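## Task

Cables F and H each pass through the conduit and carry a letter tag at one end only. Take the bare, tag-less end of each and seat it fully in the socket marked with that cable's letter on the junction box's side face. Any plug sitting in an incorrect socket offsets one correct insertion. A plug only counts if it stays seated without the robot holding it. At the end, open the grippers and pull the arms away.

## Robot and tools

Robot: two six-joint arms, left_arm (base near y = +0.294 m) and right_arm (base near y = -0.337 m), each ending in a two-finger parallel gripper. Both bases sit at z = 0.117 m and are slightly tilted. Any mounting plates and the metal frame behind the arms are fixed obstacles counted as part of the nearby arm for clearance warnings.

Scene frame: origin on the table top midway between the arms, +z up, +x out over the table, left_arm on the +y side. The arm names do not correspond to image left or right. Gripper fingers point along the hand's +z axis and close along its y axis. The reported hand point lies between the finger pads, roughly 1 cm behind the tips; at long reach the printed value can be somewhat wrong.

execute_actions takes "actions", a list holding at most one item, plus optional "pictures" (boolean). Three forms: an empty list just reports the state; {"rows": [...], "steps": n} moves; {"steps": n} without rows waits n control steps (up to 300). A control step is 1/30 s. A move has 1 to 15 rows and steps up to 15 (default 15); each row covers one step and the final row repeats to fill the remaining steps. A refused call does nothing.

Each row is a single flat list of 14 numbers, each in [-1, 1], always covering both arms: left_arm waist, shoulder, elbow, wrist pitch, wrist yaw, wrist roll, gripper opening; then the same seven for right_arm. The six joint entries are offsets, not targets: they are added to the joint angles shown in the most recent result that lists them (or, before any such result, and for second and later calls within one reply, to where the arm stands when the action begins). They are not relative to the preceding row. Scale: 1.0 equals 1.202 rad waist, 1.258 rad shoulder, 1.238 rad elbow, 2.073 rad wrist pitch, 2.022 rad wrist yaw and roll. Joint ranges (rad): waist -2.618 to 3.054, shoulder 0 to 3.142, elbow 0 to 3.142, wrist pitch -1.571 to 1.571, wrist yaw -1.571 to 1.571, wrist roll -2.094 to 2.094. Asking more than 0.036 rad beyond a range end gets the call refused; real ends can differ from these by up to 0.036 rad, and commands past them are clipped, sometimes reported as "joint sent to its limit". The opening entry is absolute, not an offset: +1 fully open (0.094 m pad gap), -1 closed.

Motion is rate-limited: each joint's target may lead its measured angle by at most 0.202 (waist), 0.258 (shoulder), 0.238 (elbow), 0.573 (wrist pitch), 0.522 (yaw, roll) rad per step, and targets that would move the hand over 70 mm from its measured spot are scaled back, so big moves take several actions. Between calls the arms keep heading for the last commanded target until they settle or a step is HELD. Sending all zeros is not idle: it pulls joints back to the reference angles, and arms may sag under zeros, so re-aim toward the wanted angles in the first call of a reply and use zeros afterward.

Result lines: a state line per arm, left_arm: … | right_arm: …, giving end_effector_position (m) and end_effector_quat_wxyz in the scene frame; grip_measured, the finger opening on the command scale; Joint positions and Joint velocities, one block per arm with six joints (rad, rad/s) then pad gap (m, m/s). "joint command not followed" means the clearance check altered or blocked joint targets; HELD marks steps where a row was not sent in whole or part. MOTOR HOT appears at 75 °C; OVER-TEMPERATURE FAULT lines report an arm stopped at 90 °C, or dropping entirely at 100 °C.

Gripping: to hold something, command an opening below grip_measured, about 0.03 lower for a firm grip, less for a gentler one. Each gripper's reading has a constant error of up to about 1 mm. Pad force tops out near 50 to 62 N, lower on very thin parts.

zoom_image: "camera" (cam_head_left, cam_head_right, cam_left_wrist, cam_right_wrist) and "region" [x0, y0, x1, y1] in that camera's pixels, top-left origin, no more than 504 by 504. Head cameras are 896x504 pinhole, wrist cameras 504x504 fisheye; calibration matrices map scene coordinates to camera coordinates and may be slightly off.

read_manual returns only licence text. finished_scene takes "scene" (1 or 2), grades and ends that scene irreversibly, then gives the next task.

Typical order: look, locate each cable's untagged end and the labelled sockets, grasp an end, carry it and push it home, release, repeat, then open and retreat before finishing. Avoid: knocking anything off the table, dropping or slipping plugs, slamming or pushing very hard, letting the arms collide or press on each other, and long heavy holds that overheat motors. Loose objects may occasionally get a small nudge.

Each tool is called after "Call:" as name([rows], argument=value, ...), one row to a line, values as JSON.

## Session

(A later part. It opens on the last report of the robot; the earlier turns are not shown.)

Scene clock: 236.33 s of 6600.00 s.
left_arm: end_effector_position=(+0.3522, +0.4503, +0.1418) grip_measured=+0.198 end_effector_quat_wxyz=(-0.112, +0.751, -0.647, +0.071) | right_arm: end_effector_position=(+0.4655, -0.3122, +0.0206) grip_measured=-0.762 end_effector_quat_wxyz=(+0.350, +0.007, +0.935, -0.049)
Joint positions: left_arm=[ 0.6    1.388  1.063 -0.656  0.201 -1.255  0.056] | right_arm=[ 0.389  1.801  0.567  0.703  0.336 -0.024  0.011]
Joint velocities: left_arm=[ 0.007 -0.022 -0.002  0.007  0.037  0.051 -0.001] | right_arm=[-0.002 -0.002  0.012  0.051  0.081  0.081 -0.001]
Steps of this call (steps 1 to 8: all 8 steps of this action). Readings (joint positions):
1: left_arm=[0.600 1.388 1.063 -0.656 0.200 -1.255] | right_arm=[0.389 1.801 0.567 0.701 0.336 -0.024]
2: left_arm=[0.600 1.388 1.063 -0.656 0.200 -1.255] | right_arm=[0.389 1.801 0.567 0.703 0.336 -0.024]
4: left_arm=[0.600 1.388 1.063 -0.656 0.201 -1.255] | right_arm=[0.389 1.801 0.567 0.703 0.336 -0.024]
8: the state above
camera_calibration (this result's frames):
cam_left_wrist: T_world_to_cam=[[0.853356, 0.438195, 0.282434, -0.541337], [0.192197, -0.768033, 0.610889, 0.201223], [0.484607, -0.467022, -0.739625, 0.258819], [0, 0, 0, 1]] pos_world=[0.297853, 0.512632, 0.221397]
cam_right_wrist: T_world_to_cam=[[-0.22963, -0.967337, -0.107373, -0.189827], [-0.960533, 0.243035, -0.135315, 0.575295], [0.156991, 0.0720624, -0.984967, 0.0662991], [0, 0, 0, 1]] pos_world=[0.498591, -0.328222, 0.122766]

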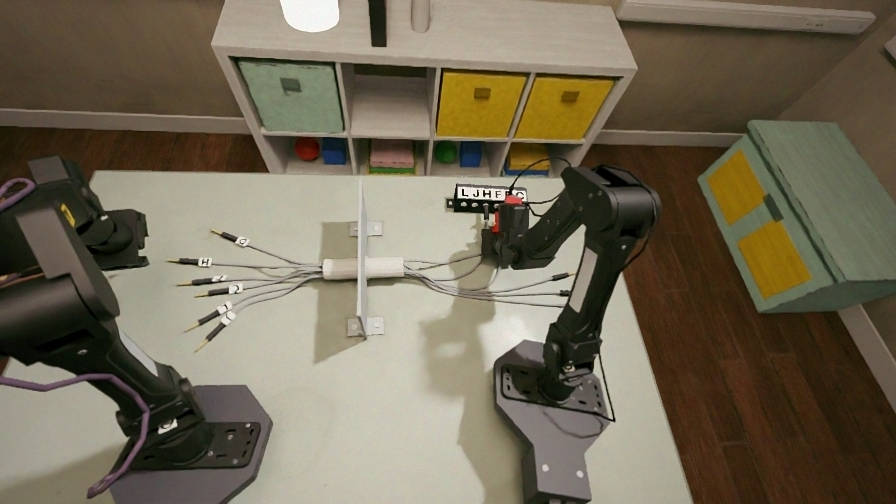

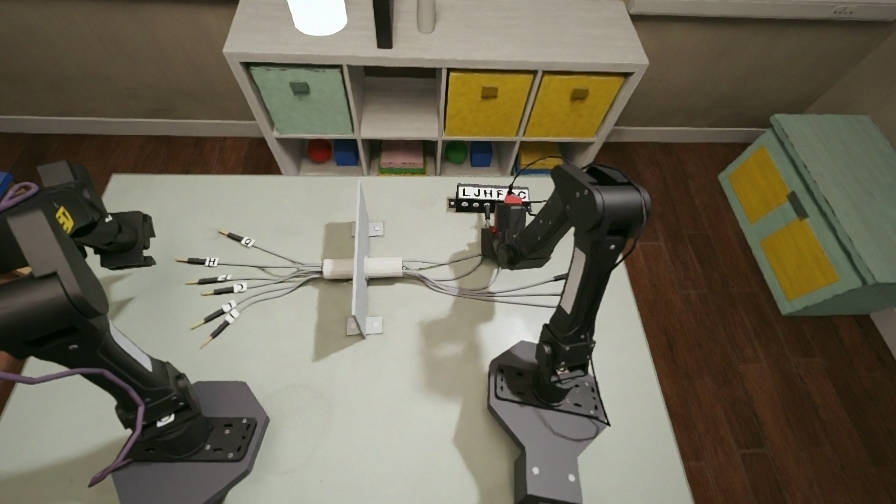

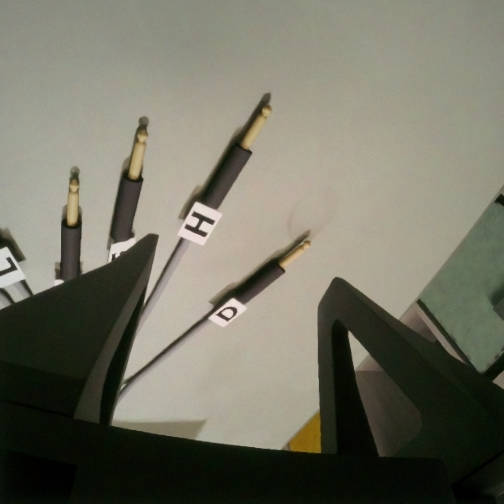

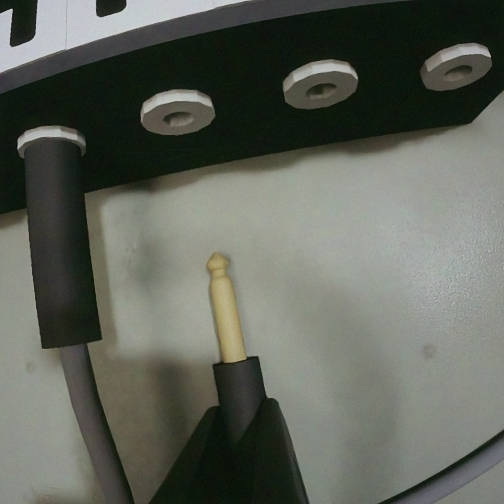

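Call:
execute_actions([
  {"rows":[[0,0,0,0,0,0,0.2,0,-0.03,0,-0.02,0,0,-0.9],[0,0,0,0,0,0,0.2,0,-0.05,0,-0.035,0,0,-0.9],[0,0,0,0,0,0,0.2,0,-0.075,0,-0.05,0,0,-0.9],[0,0,0,0,0,0,0.2,0,-0.1,0.01,-0.065,0,0,-0.9],[0,0,0,0,0,0,0.2,0,-0.12,0.025,-0.08,0,0,-0.9],[0,0,0,0,0,0,0.2,0,-0.125,0.04,-0.09,0,0,-0.9],[0,0,0,0,0,0,0.2,0,-0.125,0.055,-0.1,0,0,-0.9],[0,0,0,0,0,0,0.2,0,-0.125,0.07,-0.11,0,0,-0.9],[0,0,0,0,0,0,0.2,0,-0.125,0.085,-0.113,0,0,-0.9],[0,0,0,0,0,0,0.2,0,-0.125,0.1,-0.113,0,0,-0.9]],"steps":15},
])

Call:
execute_actions([
  {"steps":10},
])

Scene clock: 238.17 s of 6600.00 s.
left_arm: end_effector_position=(+0.3523, +0.4501, +0.1418) grip_measured=+0.198 end_effector_quat_wxyz=(-0.112, +0.751, -0.647, +0.071) | right_arm: end_effector_position=(+0.4889, -0.3155, +0.0576) grip_measured=-0.762 end_effector_quat_wxyz=(+0.353, +0.008, +0.934, -0.049)
Joint positions: left_arm=[ 0.6    1.388  1.063 -0.656  0.202 -1.255  0.056] | right_arm=[ 0.389  1.671  0.659  0.487  0.337 -0.024  0.011]
Joint velocities: left_arm=[-0.007  0.002 -0.012  0.066  0.051 -0.022 -0.001] | right_arm=[ 0.012  0.017  0.012 -0.066  0.037  0.007  0.   ]
Steps of this call (steps 1 to 15: the robot went on to your last target; steps 16 to 40: nothing new was sent; steps 41 to 55: all 15 steps of this action). Readings (joint positions):
41: left_arm=[0.600 1.388 1.063 -0.656 0.201 -1.255] | right_arm=[0.389 1.800 0.567 0.701 0.336 -0.024]
42: left_arm=[0.600 1.388 1.063 -0.656 0.201 -1.255] | right_arm=[0.389 1.795 0.567 0.692 0.336 -0.024]
44: left_arm=[0.600 1.388 1.063 -0.656 0.202 -1.255] | right_arm=[0.389 1.766 0.567 0.649 0.336 -0.024]
48: left_arm=[0.600 1.388 1.063 -0.656 0.202 -1.255] | right_arm=[0.389 1.681 0.590 0.560 0.336 -0.024]
55: the state above
camera_calibration (this result's frames):
cam_left_wrist: T_world_to_cam=[[0.853344, 0.43822, 0.282429, -0.541343], [0.191663, -0.767488, 0.611741, 0.200882], [0.484839, -0.467895, -0.738922, 0.258909], [0, 0, 0, 1]] pos_world=[0.297922, 0.512544, 0.221317]
cam_right_wrist: T_world_to_cam=[[-0.230378, -0.966887, -0.109794, -0.182979], [-0.959176, 0.24465, -0.14187, 0.603795], [0.164033, 0.0726277, -0.983778, 0.0959859], [0, 0, 0, 1]] pos_world=[0.521247, -0.33161, 0.159999]

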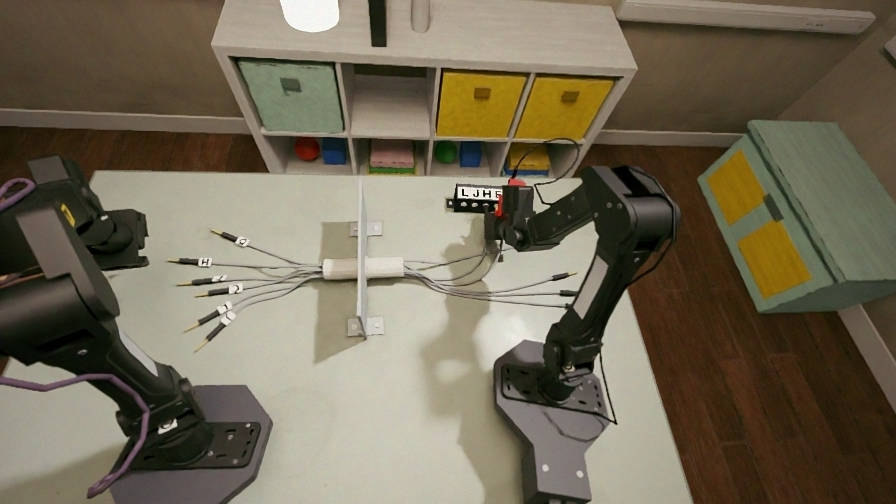

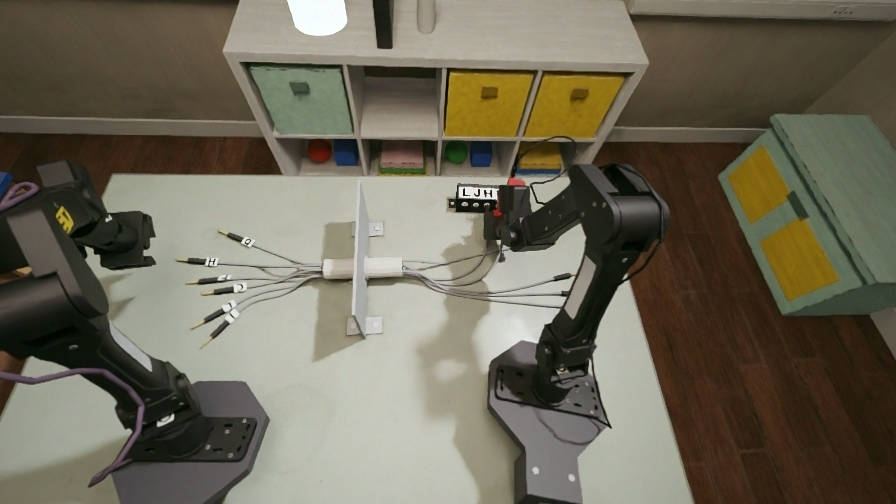

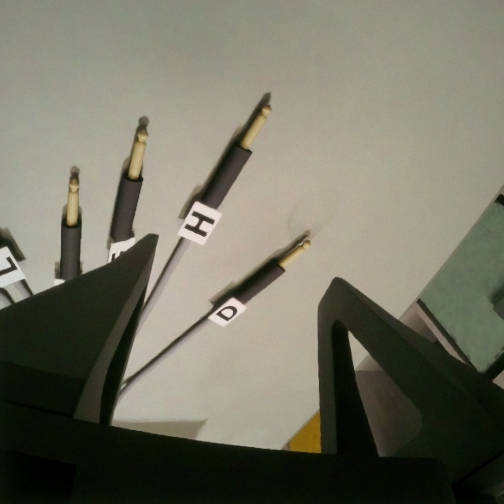

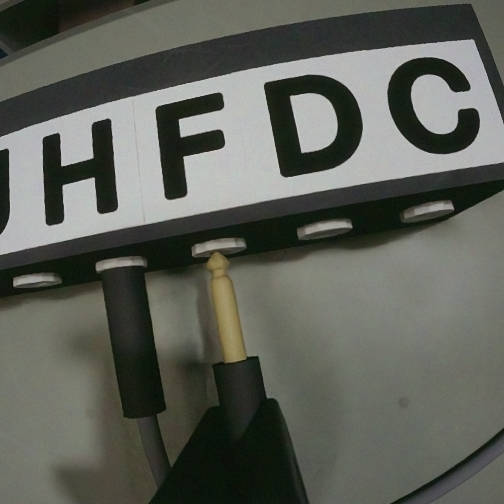

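Scene clock: 238.50 s of 6600.00 s.
left_arm: end_effector_position=(+0.3523, +0.4501, +0.1418) grip_measured=+0.198 end_effector_quat_wxyz=(-0.112, +0.751, -0.647, +0.071) | right_arm: end_effector_position=(+0.4872, -0.3155, +0.0561) grip_measured=-0.762 end_effector_quat_wxyz=(+0.348, +0.007, +0.936, -0.049)
Joint positions: left_arm=[ 0.6    1.388  1.063 -0.656  0.202 -1.255  0.056] | right_arm=[ 0.389  1.671  0.66   0.476  0.337 -0.024  0.011]
Joint velocities: left_arm=[ 0.007  0.002 -0.012 -0.007 -0.007  0.037 -0.   ] | right_arm=[ 0.012 -0.012 -0.002 -0.007 -0.037 -0.022 -0.001]
Steps of this call (steps 1 to 10: the robot went on to your last target). Readings (joint positions):
1: left_arm=[0.600 1.388 1.063 -0.656 0.202 -1.255] | right_arm=[0.389 1.671 0.660 0.485 0.337 -0.024]
2: left_arm=[0.600 1.388 1.063 -0.656 0.202 -1.255] | right_arm=[0.389 1.671 0.660 0.483 0.337 -0.024]
4: left_arm=[0.600 1.388 1.063 -0.656 0.202 -1.255] | right_arm=[0.389 1.671 0.660 0.480 0.337 -0.024]
8: left_arm=[0.600 1.388 1.063 -0.656 0.202 -1.255] | right_arm=[0.389 1.671 0.660 0.476 0.337 -0.024]
10: the state above
camera_calibration (this result's frames):
cam_left_wrist: T_world_to_cam=[[0.853344, 0.43822, 0.282429, -0.541343], [0.191663, -0.767488, 0.611741, 0.200882], [0.484839, -0.467895, -0.738922, 0.258909], [0, 0, 0, 1]] pos_world=[0.297922, 0.512544, 0.221317]
cam_right_wrist: T_world_to_cam=[[-0.229627, -0.967509, -0.105817, -0.184294], [-0.96107, 0.242569, -0.132308, 0.601704], [0.153677, 0.0713156, -0.985544, 0.0994695], [0, 0, 0, 1]] pos_world=[0.520674, -0.331355, 0.158141]

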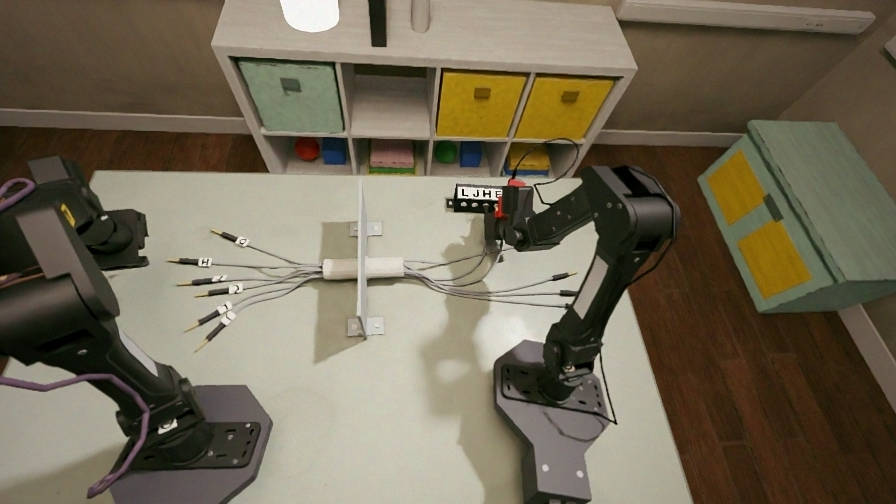

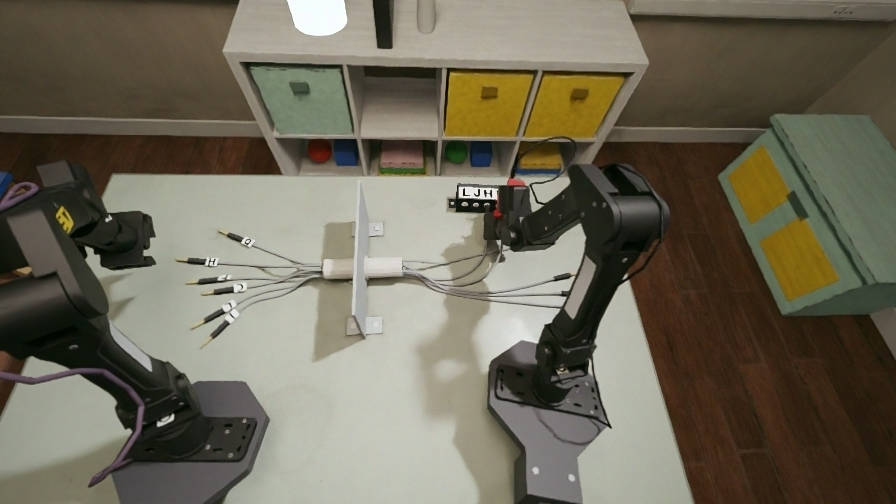

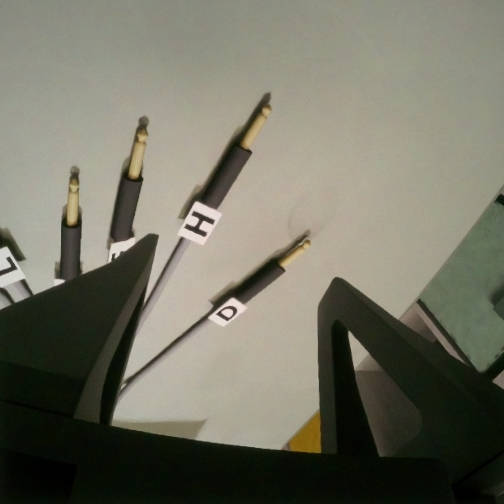

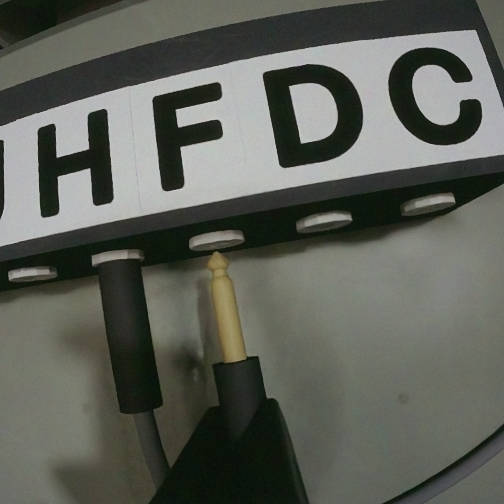

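Call:
execute_actions([
  {"rows":[[0,0,0,0,0,0,0.2,-0.002,0.01,0.03,0.004,0,0,-0.9],[0,0,0,0,0,0,0.2,-0.003,0.016,0.039,0.004,0,0,-0.9],[0,0,0,0,0,0,0.2,-0.004,0.021,0.048,0.003,0,0,-0.9],[0,0,0,0,0,0,0.2,-0.005,0.026,0.057,0.002,0,0,-0.9],[0,0,0,0,0,0,0.2,-0.006,0.03,0.066,0.001,0,0,-0.9],[0,0,0,0,0,0,0.2,-0.007,0.034,0.075,0,0,0,-0.9],[0,0,0,0,0,0,0.2,-0.008,0.038,0.084,-0.002,0,0,-0.9],[0,0,0,0,0,0,0.2,-0.009,0.042,0.093,-0.004,0,0,-0.9]],"steps":13},
])

Scene clock: 239.90 s of 6600.00 s.
left_arm: end_effector_position=(+0.3524, +0.4500, +0.1419) grip_measured=+0.198 end_effector_quat_wxyz=(-0.112, +0.751, -0.647, +0.072) | right_arm: end_effector_position=(+0.5022, -0.3162, +0.0556) grip_measured=-0.762 end_effector_quat_wxyz=(+0.346, +0.009, +0.937, -0.055)
Joint positions: left_arm=[ 0.6    1.388  1.063 -0.656  0.203 -1.255  0.056] | right_arm=[ 0.386  1.707  0.731  0.436  0.348 -0.023  0.011]
Joint velocities: left_arm=[-0.007 -0.002 -0.017 -0.066 -0.022 -0.051 -0.001] | right_arm=[-0.002  0.056  0.051 -0.11  -0.007  0.037  0.   ]
Steps of this call (steps 1 to 29: the robot went on to your last target; steps 30 to 42: all 13 steps of this action). Readings (joint positions):
30: left_arm=[0.600 1.388 1.063 -0.656 0.202 -1.255] | right_arm=[0.389 1.671 0.660 0.474 0.337 -0.024]
31: left_arm=[0.600 1.388 1.063 -0.656 0.202 -1.255] | right_arm=[0.389 1.671 0.662 0.474 0.337 -0.024]
33: left_arm=[0.600 1.388 1.063 -0.656 0.202 -1.255] | right_arm=[0.389 1.681 0.678 0.471 0.338 -0.024]
37: left_arm=[0.600 1.388 1.063 -0.656 0.202 -1.255] | right_arm=[0.386 1.704 0.715 0.454 0.347 -0.023]
42: the state above
camera_calibration (this result's frames):
cam_left_wrist: T_world_to_cam=[[0.853337, 0.438237, 0.282426, -0.541347], [0.191307, -0.767124, 0.61231, 0.200654], [0.484992, -0.468476, -0.738453, 0.258968], [0, 0, 0, 1]] pos_world=[0.297968, 0.512485, 0.221264]
cam_right_wrist: T_world_to_cam=[[-0.239441, -0.966252, -0.0949992, -0.17689], [-0.959422, 0.25048, -0.129493, 0.617756], [0.148919, 0.0601384, -0.987019, 0.0956825], [0, 0, 0, 1]] pos_world=[0.536085, -0.33141, 0.157631]

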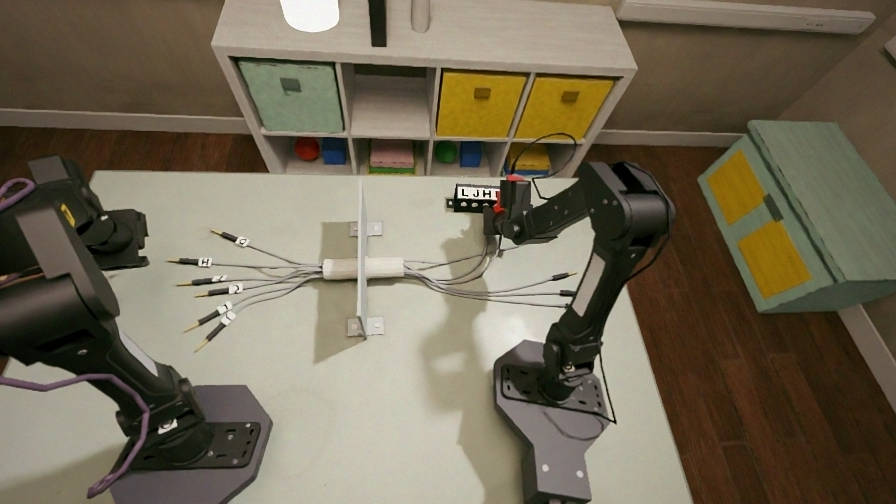

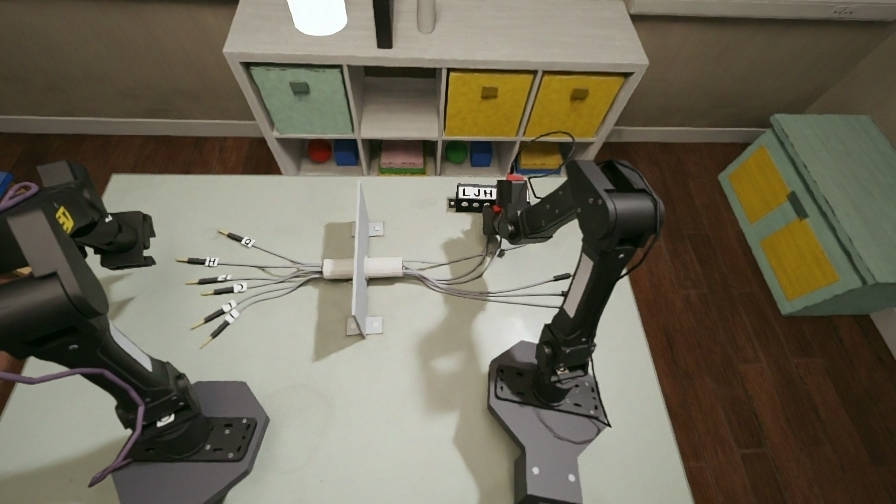

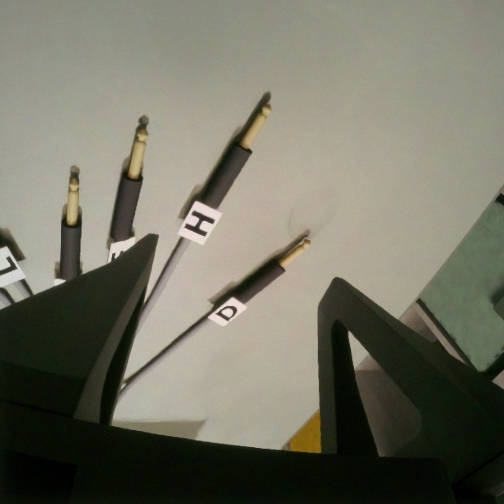

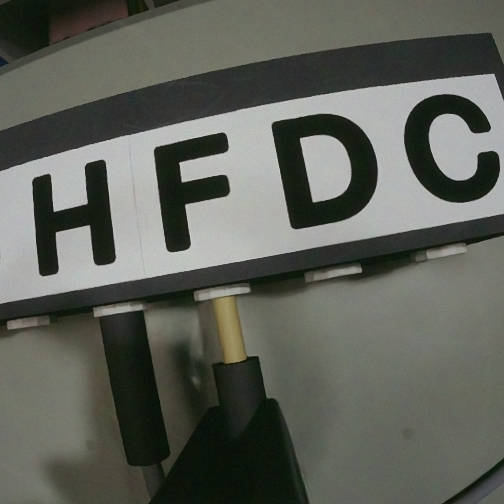

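Moving in, past .502. Continue.

Call:
execute_actions([
  {"rows":[[0,0,0,0,0,0,0.2,-0.004,0.01,0.03,0,0,0,-0.9],[0,0,0,0,0,0,0.2,-0.005,0.016,0.039,0,0,0,-0.9],[0,0,0,0,0,0,0.2,-0.006,0.021,0.048,-0.001,0,0,-0.9],[0,0,0,0,0,0,0.2,-0.007,0.026,0.057,-0.002,0,0,-0.9],[0,0,0,0,0,0,0.2,-0.008,0.03,0.066,-0.003,0,0,-0.9],[0,0,0,0,0,0,0.2,-0.009,0.034,0.075,-0.004,0,0,-0.9],[0,0,0,0,0,0,0.2,-0.01,0.038,0.084,-0.006,0,0,-0.9],[0,0,0,0,0,0,0.2,-0.011,0.042,0.093,-0.008,0,0,-0.9]],"steps":13},
])

Scene clock: 241.27 s of 6600.00 s.
left_arm: end_effector_position=(+0.3524, +0.4498, +0.1419) grip_measured=+0.198 end_effector_quat_wxyz=(-0.112, +0.751, -0.647, +0.072) | right_arm: end_effector_position=(+0.5166, -0.3169, +0.0544) grip_measured=-0.762 end_effector_quat_wxyz=(+0.342, +0.011, +0.938, -0.062)
Joint positions: left_arm=[ 0.6    1.388  1.063 -0.656  0.203 -1.255  0.056] | right_arm=[ 0.384  1.744  0.802  0.394  0.36  -0.023  0.011]
Joint velocities: left_arm=[ 0.002  0.007 -0.017 -0.037 -0.051  0.007 -0.001] | right_arm=[-0.007  0.012 -0.012  0.022 -0.022 -0.037  0.   ]
Steps of this call (steps 1 to 15: the robot went on to your last target; steps 16 to 28: nothing new was sent; steps 29 to 41: all 13 steps of this action). Readings (joint positions):
29: left_arm=[0.600 1.388 1.063 -0.656 0.203 -1.255] | right_arm=[0.386 1.709 0.733 0.433 0.350 -0.023]
30: left_arm=[0.600 1.388 1.063 -0.656 0.203 -1.255] | right_arm=[0.386 1.709 0.733 0.433 0.350 -0.023]
32: left_arm=[0.600 1.388 1.063 -0.656 0.203 -1.255] | right_arm=[0.386 1.710 0.741 0.423 0.351 -0.023]
36: left_arm=[0.600 1.388 1.063 -0.656 0.203 -1.255] | right_arm=[0.386 1.728 0.776 0.400 0.358 -0.023]
41: the state above
camera_calibration (this result's frames):
cam_left_wrist: T_world_to_cam=[[0.853329, 0.438254, 0.282423, -0.541351], [0.190951, -0.766759, 0.612877, 0.200426], [0.485146, -0.469057, -0.737983, 0.259027], [0, 0, 0, 1]] pos_world=[0.298013, 0.512426, 0.221211]
cam_right_wrist: T_world_to_cam=[[-0.24851, -0.965094, -0.0826854, -0.169815], [-0.958247, 0.257413, -0.1245, 0.632886], [0.141439, 0.0482936, -0.988768, 0.0926364], [0, 0, 0, 1]] pos_world=[0.551159, -0.331274, 0.156349]

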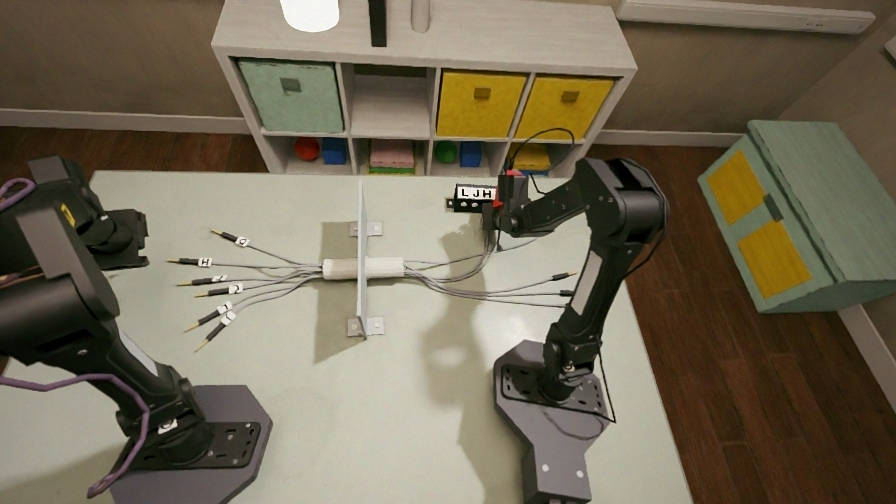

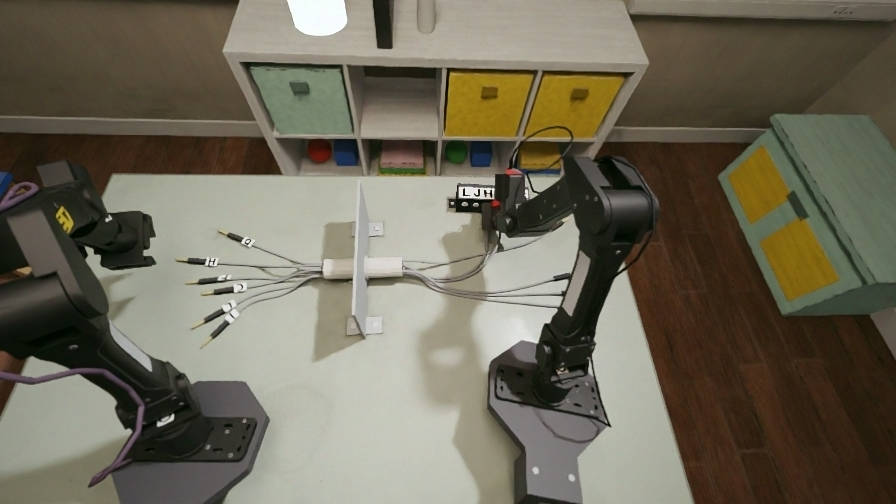

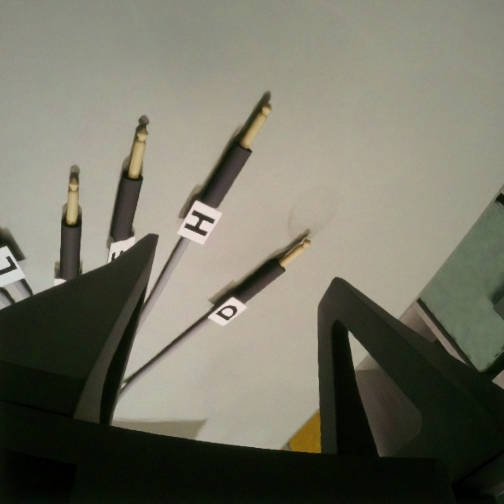

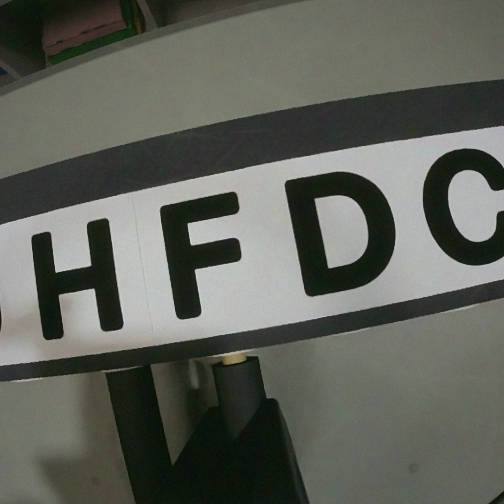

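Call:
execute_actions([
  {"rows":[[0,0,0,0,0,0,0.2,-0.004,0.01,0.03,0,0,0,-0.9],[0,0,0,0,0,0,0.2,-0.005,0.016,0.039,0,0,0,-0.9],[0,0,0,0,0,0,0.2,-0.006,0.021,0.048,-0.001,0,0,-0.9],[0,0,0,0,0,0,0.2,-0.007,0.026,0.057,-0.002,0,0,-0.9],[0,0,0,0,0,0,0.2,-0.008,0.03,0.066,-0.003,0,0,-0.9],[0,0,0,0,0,0,0.2,-0.009,0.034,0.075,-0.004,0,0,-0.9]],"steps":12},
])

Scene clock: 242.50 s of 6600.00 s.
left_arm: end_effector_position=(+0.3525, +0.4497, +0.1419) grip_measured=+0.198 end_effector_quat_wxyz=(-0.112, +0.751, -0.647, +0.072) | right_arm: end_effector_position=(+0.5199, -0.3176, +0.0533) grip_measured=-0.762 end_effector_quat_wxyz=(+0.330, +0.010, +0.942, -0.066)
Joint positions: left_arm=[ 0.6    1.388  1.063 -0.656  0.204 -1.255  0.056] | right_arm=[ 0.383  1.753  0.84   0.34   0.366 -0.02   0.011]
Joint velocities: left_arm=[-0.007  0.007 -0.022 -0.007  0.022 -0.007  0.002] | right_arm=[-0.007  0.007 -0.007 -0.081 -0.037  0.037 -0.   ]
Steps of this call (steps 1 to 15: the robot went on to your last target; steps 16 to 25: nothing new was sent; steps 26 to 37: all 12 steps of this action). Readings (joint positions):
26: left_arm=[0.600 1.388 1.063 -0.656 0.203 -1.255] | right_arm=[0.383 1.748 0.809 0.393 0.360 -0.023]
27: left_arm=[0.600 1.388 1.063 -0.656 0.203 -1.255] | right_arm=[0.383 1.748 0.809 0.393 0.360 -0.023]
29: left_arm=[0.600 1.388 1.063 -0.656 0.204 -1.255] | right_arm=[0.383 1.752 0.817 0.386 0.361 -0.023]
33: left_arm=[0.600 1.388 1.063 -0.656 0.204 -1.255] | right_arm=[0.383 1.753 0.835 0.351 0.366 -0.022]
37: the state above
camera_calibration (this result's frames):
cam_left_wrist: T_world_to_cam=[[0.853322, 0.43827, 0.282419, -0.541355], [0.190595, -0.766394, 0.613444, 0.200198], [0.485299, -0.469638, -0.737513, 0.259086], [0, 0, 0, 1]] pos_world=[0.298059, 0.512367, 0.221158]
cam_right_wrist: T_world_to_cam=[[-0.252083, -0.965211, -0.0694396, -0.168636], [-0.960594, 0.258269, -0.102741, 0.636454], [0.1171, 0.0408041, -0.992281, 0.101588], [0, 0, 0, 1]] pos_world=[0.556968, -0.331291, 0.154483]

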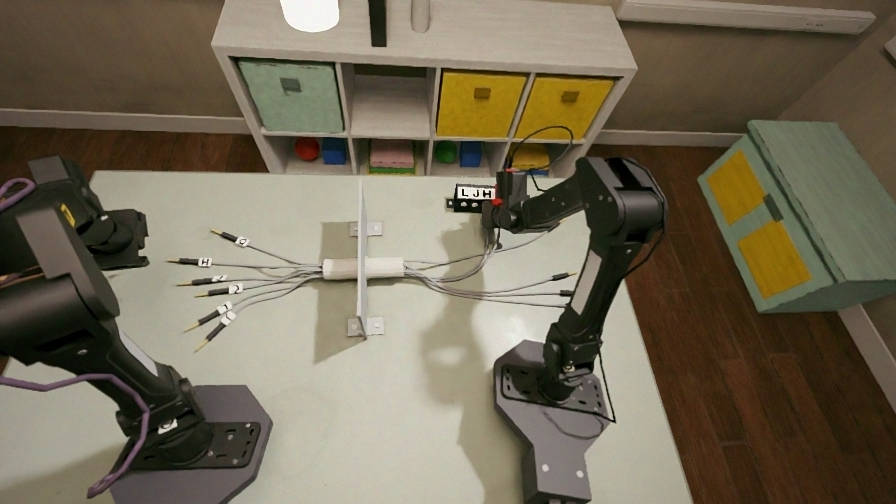

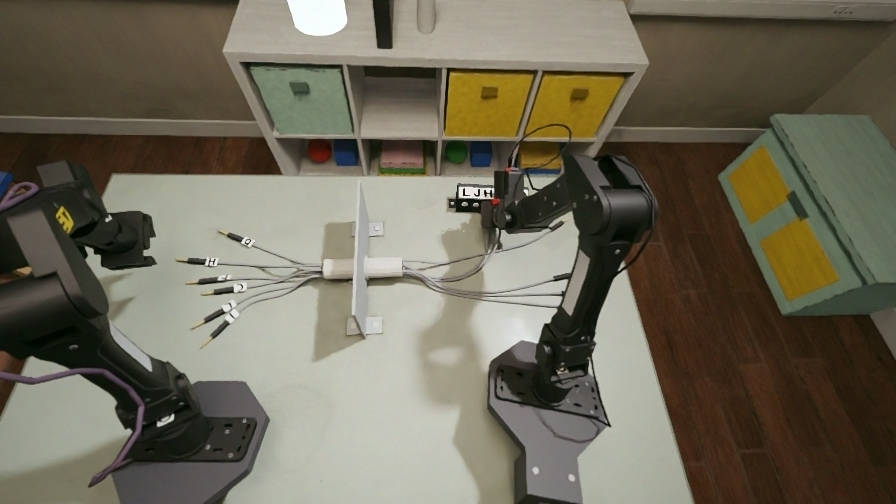

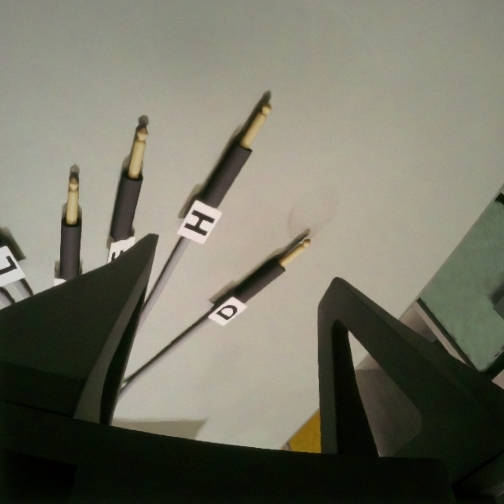

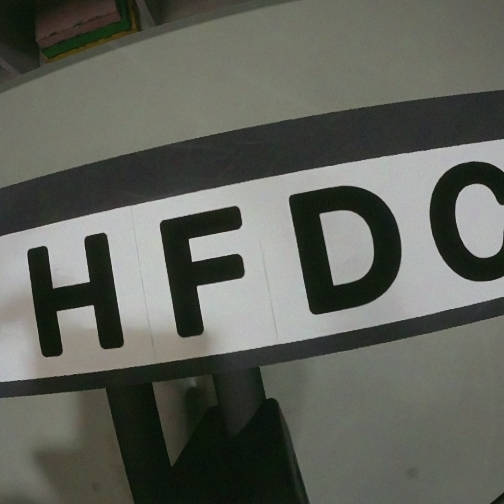

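Call:
execute_actions([
  {"rows":[[0,0,0,0,0,0,0.2,0,0,0,0.01,0,0,-0.57],[0,0,0,0,0,0,0.2,0,0,0,0.01,0,0,-0.57],[0,0,0,0,0,0,0.2,0,0,0,0.01,0,0,-0.57],[0,0,0,0,0,0,0.2,0,0,0,0.01,0,0,-0.57],[0,0,0,0,0,0,0.2,0,0,0,0.01,0,0,-0.57],[0,0,0,0,0,0,0.2,0,0,0,0.01,0,0,-0.57],[0,0,0,0,0,0,0.2,0,0,0,0.01,0,0,-0.57],[0,0,0,0,0,0,0.2,0,-0.03,-0.04,0.025,0,0,-0.57],[0,0,0,0,0,0,0.2,0,-0.05,-0.07,0.04,0,0,-0.57],[0,0,0,0,0,0,0.2,0,-0.07,-0.1,0.055,0,0,-0.57],[0,0,0,0,0,0,0.2,0,-0.09,-0.13,0.07,0,0,-0.57],[0,0,0,0,0,0,0.2,0,-0.12,-0.16,0.08,0,0,-0.57]],"steps":15},
])

Call:
execute_actions([
  {"rows":[[0,0,0,0,0,0,0.2,0,-0.1,-0.03,0,0,0,-0.57]],"steps":10},
])

Scene clock: 244.70 s of 6600.00 s.
left_arm: end_effector_position=(+0.3525, +0.4496, +0.1419) grip_measured=+0.198 end_effector_quat_wxyz=(-0.111, +0.750, -0.647, +0.073) | right_arm: end_effector_position=(+0.4850, -0.3228, +0.0622) grip_measured=-0.573 end_effector_quat_wxyz=(+0.346, +0.014, +0.936, -0.060)
Joint positions: left_arm=[ 0.6    1.388  1.063 -0.656  0.205 -1.255  0.056] | right_arm=[ 0.383  1.638  0.657  0.443  0.357 -0.02   0.02 ]
Joint velocities: left_arm=[ 0.002 -0.007 -0.007  0.066 -0.037  0.007 -0.   ] | right_arm=[-0.002 -0.237 -0.227  0.139 -0.007 -0.007  0.   ]
Steps of this call (steps 1 to 15: the robot went on to your last target; steps 16 to 51: nothing new was sent; steps 52 to 66: all 15 steps of this action). Readings (joint positions):
52: left_arm=[0.600 1.388 1.063 -0.656 0.204 -1.255] | right_arm=[0.383 1.753 0.841 0.337 0.366 -0.020]
53: left_arm=[0.600 1.388 1.063 -0.656 0.204 -1.255] | right_arm=[0.383 1.754 0.841 0.340 0.366 -0.020]
55: left_arm=[0.600 1.388 1.063 -0.656 0.205 -1.255] | right_arm=[0.383 1.754 0.841 0.342 0.365 -0.020]
59: left_arm=[0.600 1.388 1.063 -0.656 0.205 -1.255] | right_arm=[0.383 1.753 0.836 0.350 0.365 -0.020]
66: the state above
camera_calibration (this result's frames):
cam_left_wrist: T_world_to_cam=[[0.853315, 0.438287, 0.282416, -0.541359], [0.190239, -0.766028, 0.614011, 0.19997], [0.485452, -0.470218, -0.737042, 0.259145], [0, 0, 0, 1]] pos_world=[0.298105, 0.512308, 0.221105]
cam_right_wrist: T_world_to_cam=[[-0.250024, -0.96399, -0.0906144, -0.181138], [-0.956326, 0.2605, -0.132594, 0.605738], [0.151424, 0.0535053, -0.98702, 0.101815], [0, 0, 0, 1]] pos_world=[0.518577, -0.337857, 0.164396]

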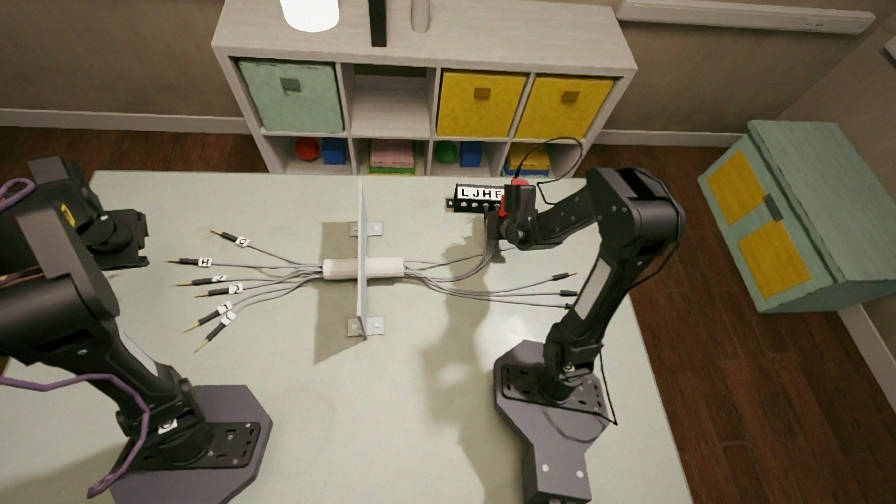

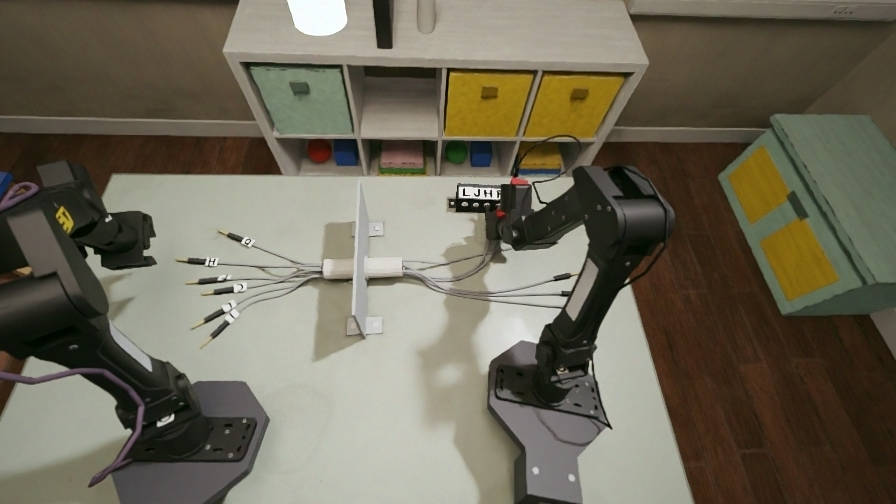

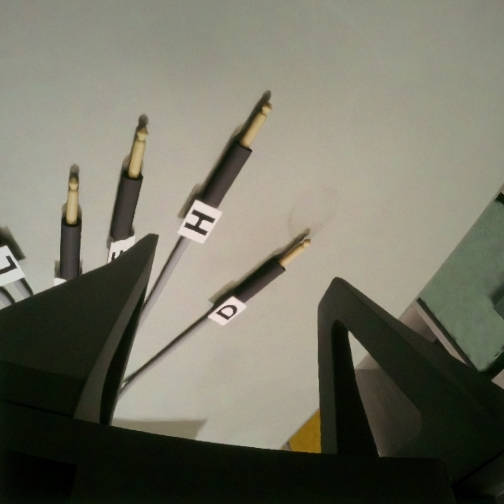

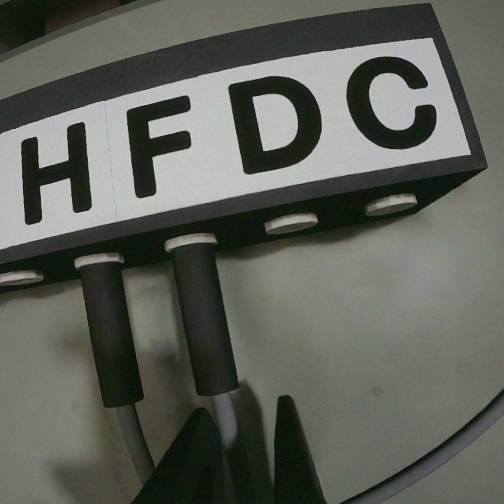

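Scene clock: 245.03 s of 6600.00 s.
left_arm: end_effector_position=(+0.3526, +0.4495, +0.1419) grip_measured=+0.198 end_effector_quat_wxyz=(-0.111, +0.750, -0.647, +0.073) | right_arm: end_effector_position=(+0.4905, -0.3277, +0.0947) grip_measured=-0.573 end_effector_quat_wxyz=(+0.382, +0.025, +0.922, -0.055)
Joint positions: left_arm=[ 0.6    1.388  1.063 -0.656  0.206 -1.255  0.056] | right_arm=[ 0.383  1.532  0.631  0.444  0.355 -0.02   0.02 ]
Joint velocities: left_arm=[ 0.002 -0.002 -0.017 -0.022 -0.022  0.051 -0.   ] | right_arm=[-0.012  0.037 -0.002 -0.037 -0.051  0.007  0.   ]
Steps of this call (steps 1 to 10: all 10 steps of this action). Readings (joint positions):
1: left_arm=[0.600 1.388 1.063 -0.656 0.205 -1.255] | right_arm=[0.383 1.625 0.650 0.443 0.356 -0.020]
2: left_arm=[0.600 1.388 1.063 -0.656 0.205 -1.255] | right_arm=[0.383 1.602 0.640 0.437 0.355 -0.020]
4: left_arm=[0.600 1.388 1.063 -0.656 0.205 -1.255] | right_arm=[0.383 1.559 0.631 0.435 0.355 -0.020]
8: left_arm=[0.600 1.388 1.063 -0.656 0.205 -1.255] | right_arm=[0.383 1.532 0.631 0.445 0.355 -0.020]
10: the state above
camera_calibration (this result's frames):
cam_left_wrist: T_world_to_cam=[[0.853307, 0.438304, 0.282412, -0.541363], [0.189883, -0.765662, 0.614578, 0.199742], [0.485604, -0.470799, -0.736571, 0.259203], [0, 0, 0, 1]] pos_world=[0.298151, 0.512249, 0.221052]
cam_right_wrist: T_world_to_cam=[[-0.254587, -0.959159, -0.123287, -0.174636], [-0.939387, 0.275561, -0.204004, 0.619915], [0.229645, 0.0638778, -0.971176, 0.0968355], [0, 0, 0, 1]] pos_world=[0.515642, -0.344513, 0.198979]

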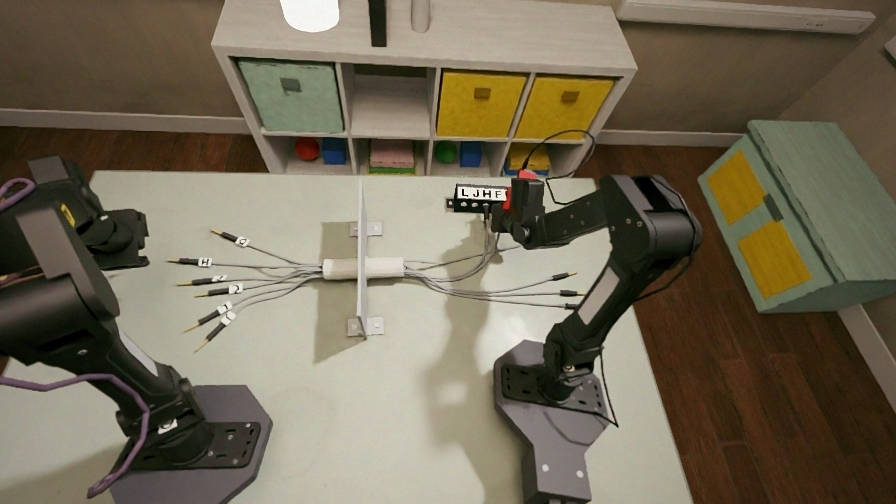

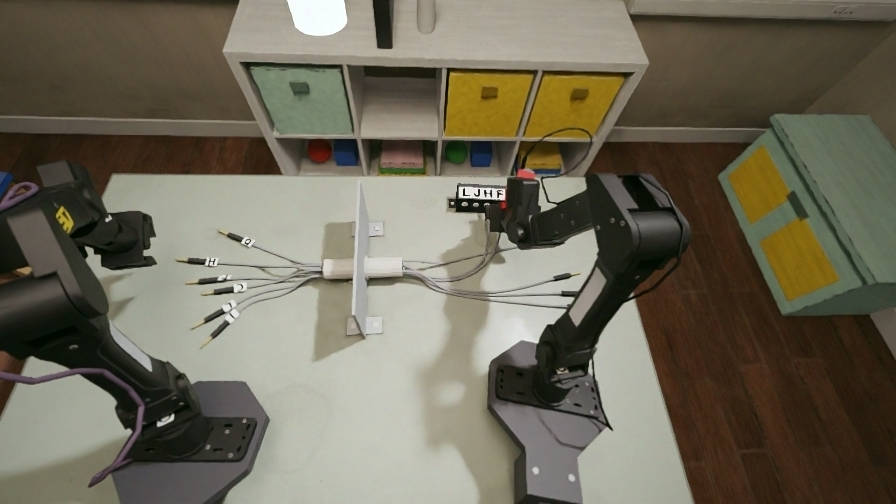

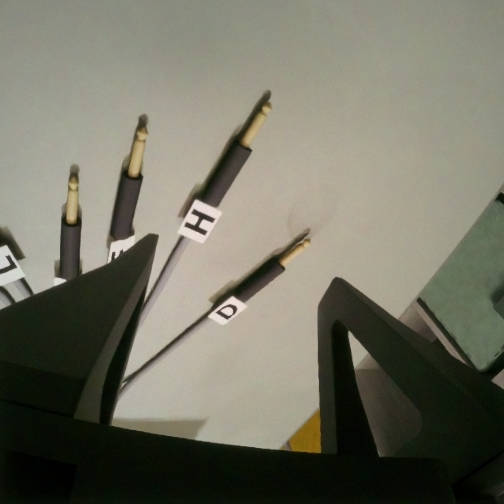

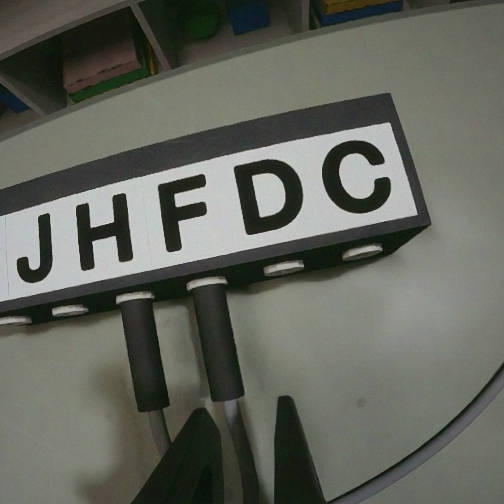

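Both seated. Move clear.

Call:
execute_actions([
  {"rows":[[0,0,0,0,0,0,0.2,0,-0.1,0,0,0,0,-0.57],[0,0,0,0,0,0,0.2,-0.05,-0.2,0,0,0,0,-0.57],[0,0,0,0,0,0,0.2,-0.15,-0.25,0,0,0,0,-0.3],[0,0,0,0,0,0,0.2,-0.3,-0.3,0,0,0,0,0]],"steps":15},
], pictures=false)

Call:
finished_scene(scene=1)

Scene clock: 246.10 s of 6600.00 s.
left_arm: end_effector_position=(+0.3526, +0.4494, +0.1419) grip_measured=+0.198 end_effector_quat_wxyz=(-0.111, +0.750, -0.647, +0.073) | right_arm: end_effector_position=(+0.4851, -0.4939, +0.2256) grip_measured=-0.003 end_effector_quat_wxyz=(+0.506, +0.185, +0.823, -0.182)
Joint positions: left_arm=[ 0.6    1.388  1.063 -0.656  0.206 -1.255  0.056] | right_arm=[ 0.018  1.167  0.624  0.45   0.362 -0.02   0.047]
Joint velocities: left_arm=[-0.002  0.002 -0.022  0.007 -0.11   0.007  0.   ] | right_arm=[-0.017  0.007 -0.002 -0.007 -0.037 -0.022 -0.001]
Steps of this call (steps 1 to 15: the robot went on to your last target; steps 16 to 17: nothing new was sent; steps 18 to 32: all 15 steps of this action). Readings (joint positions):
18: left_arm=[0.600 1.388 1.063 -0.656 0.206 -1.255] | right_arm=[0.383 1.523 0.631 0.440 0.355 -0.020]
19: left_arm=[0.600 1.388 1.063 -0.656 0.206 -1.255] | right_arm=[0.380 1.496 0.628 0.425 0.351 -0.020]
21: left_arm=[0.600 1.388 1.063 -0.656 0.206 -1.255] | right_arm=[0.335 1.411 0.624 0.412 0.340 -0.020]
25: left_arm=[0.600 1.388 1.063 -0.656 0.206 -1.255] | right_arm=[0.152 1.243 0.624 0.429 0.339 -0.020]
32: the state above

The scene is finished: the task was done.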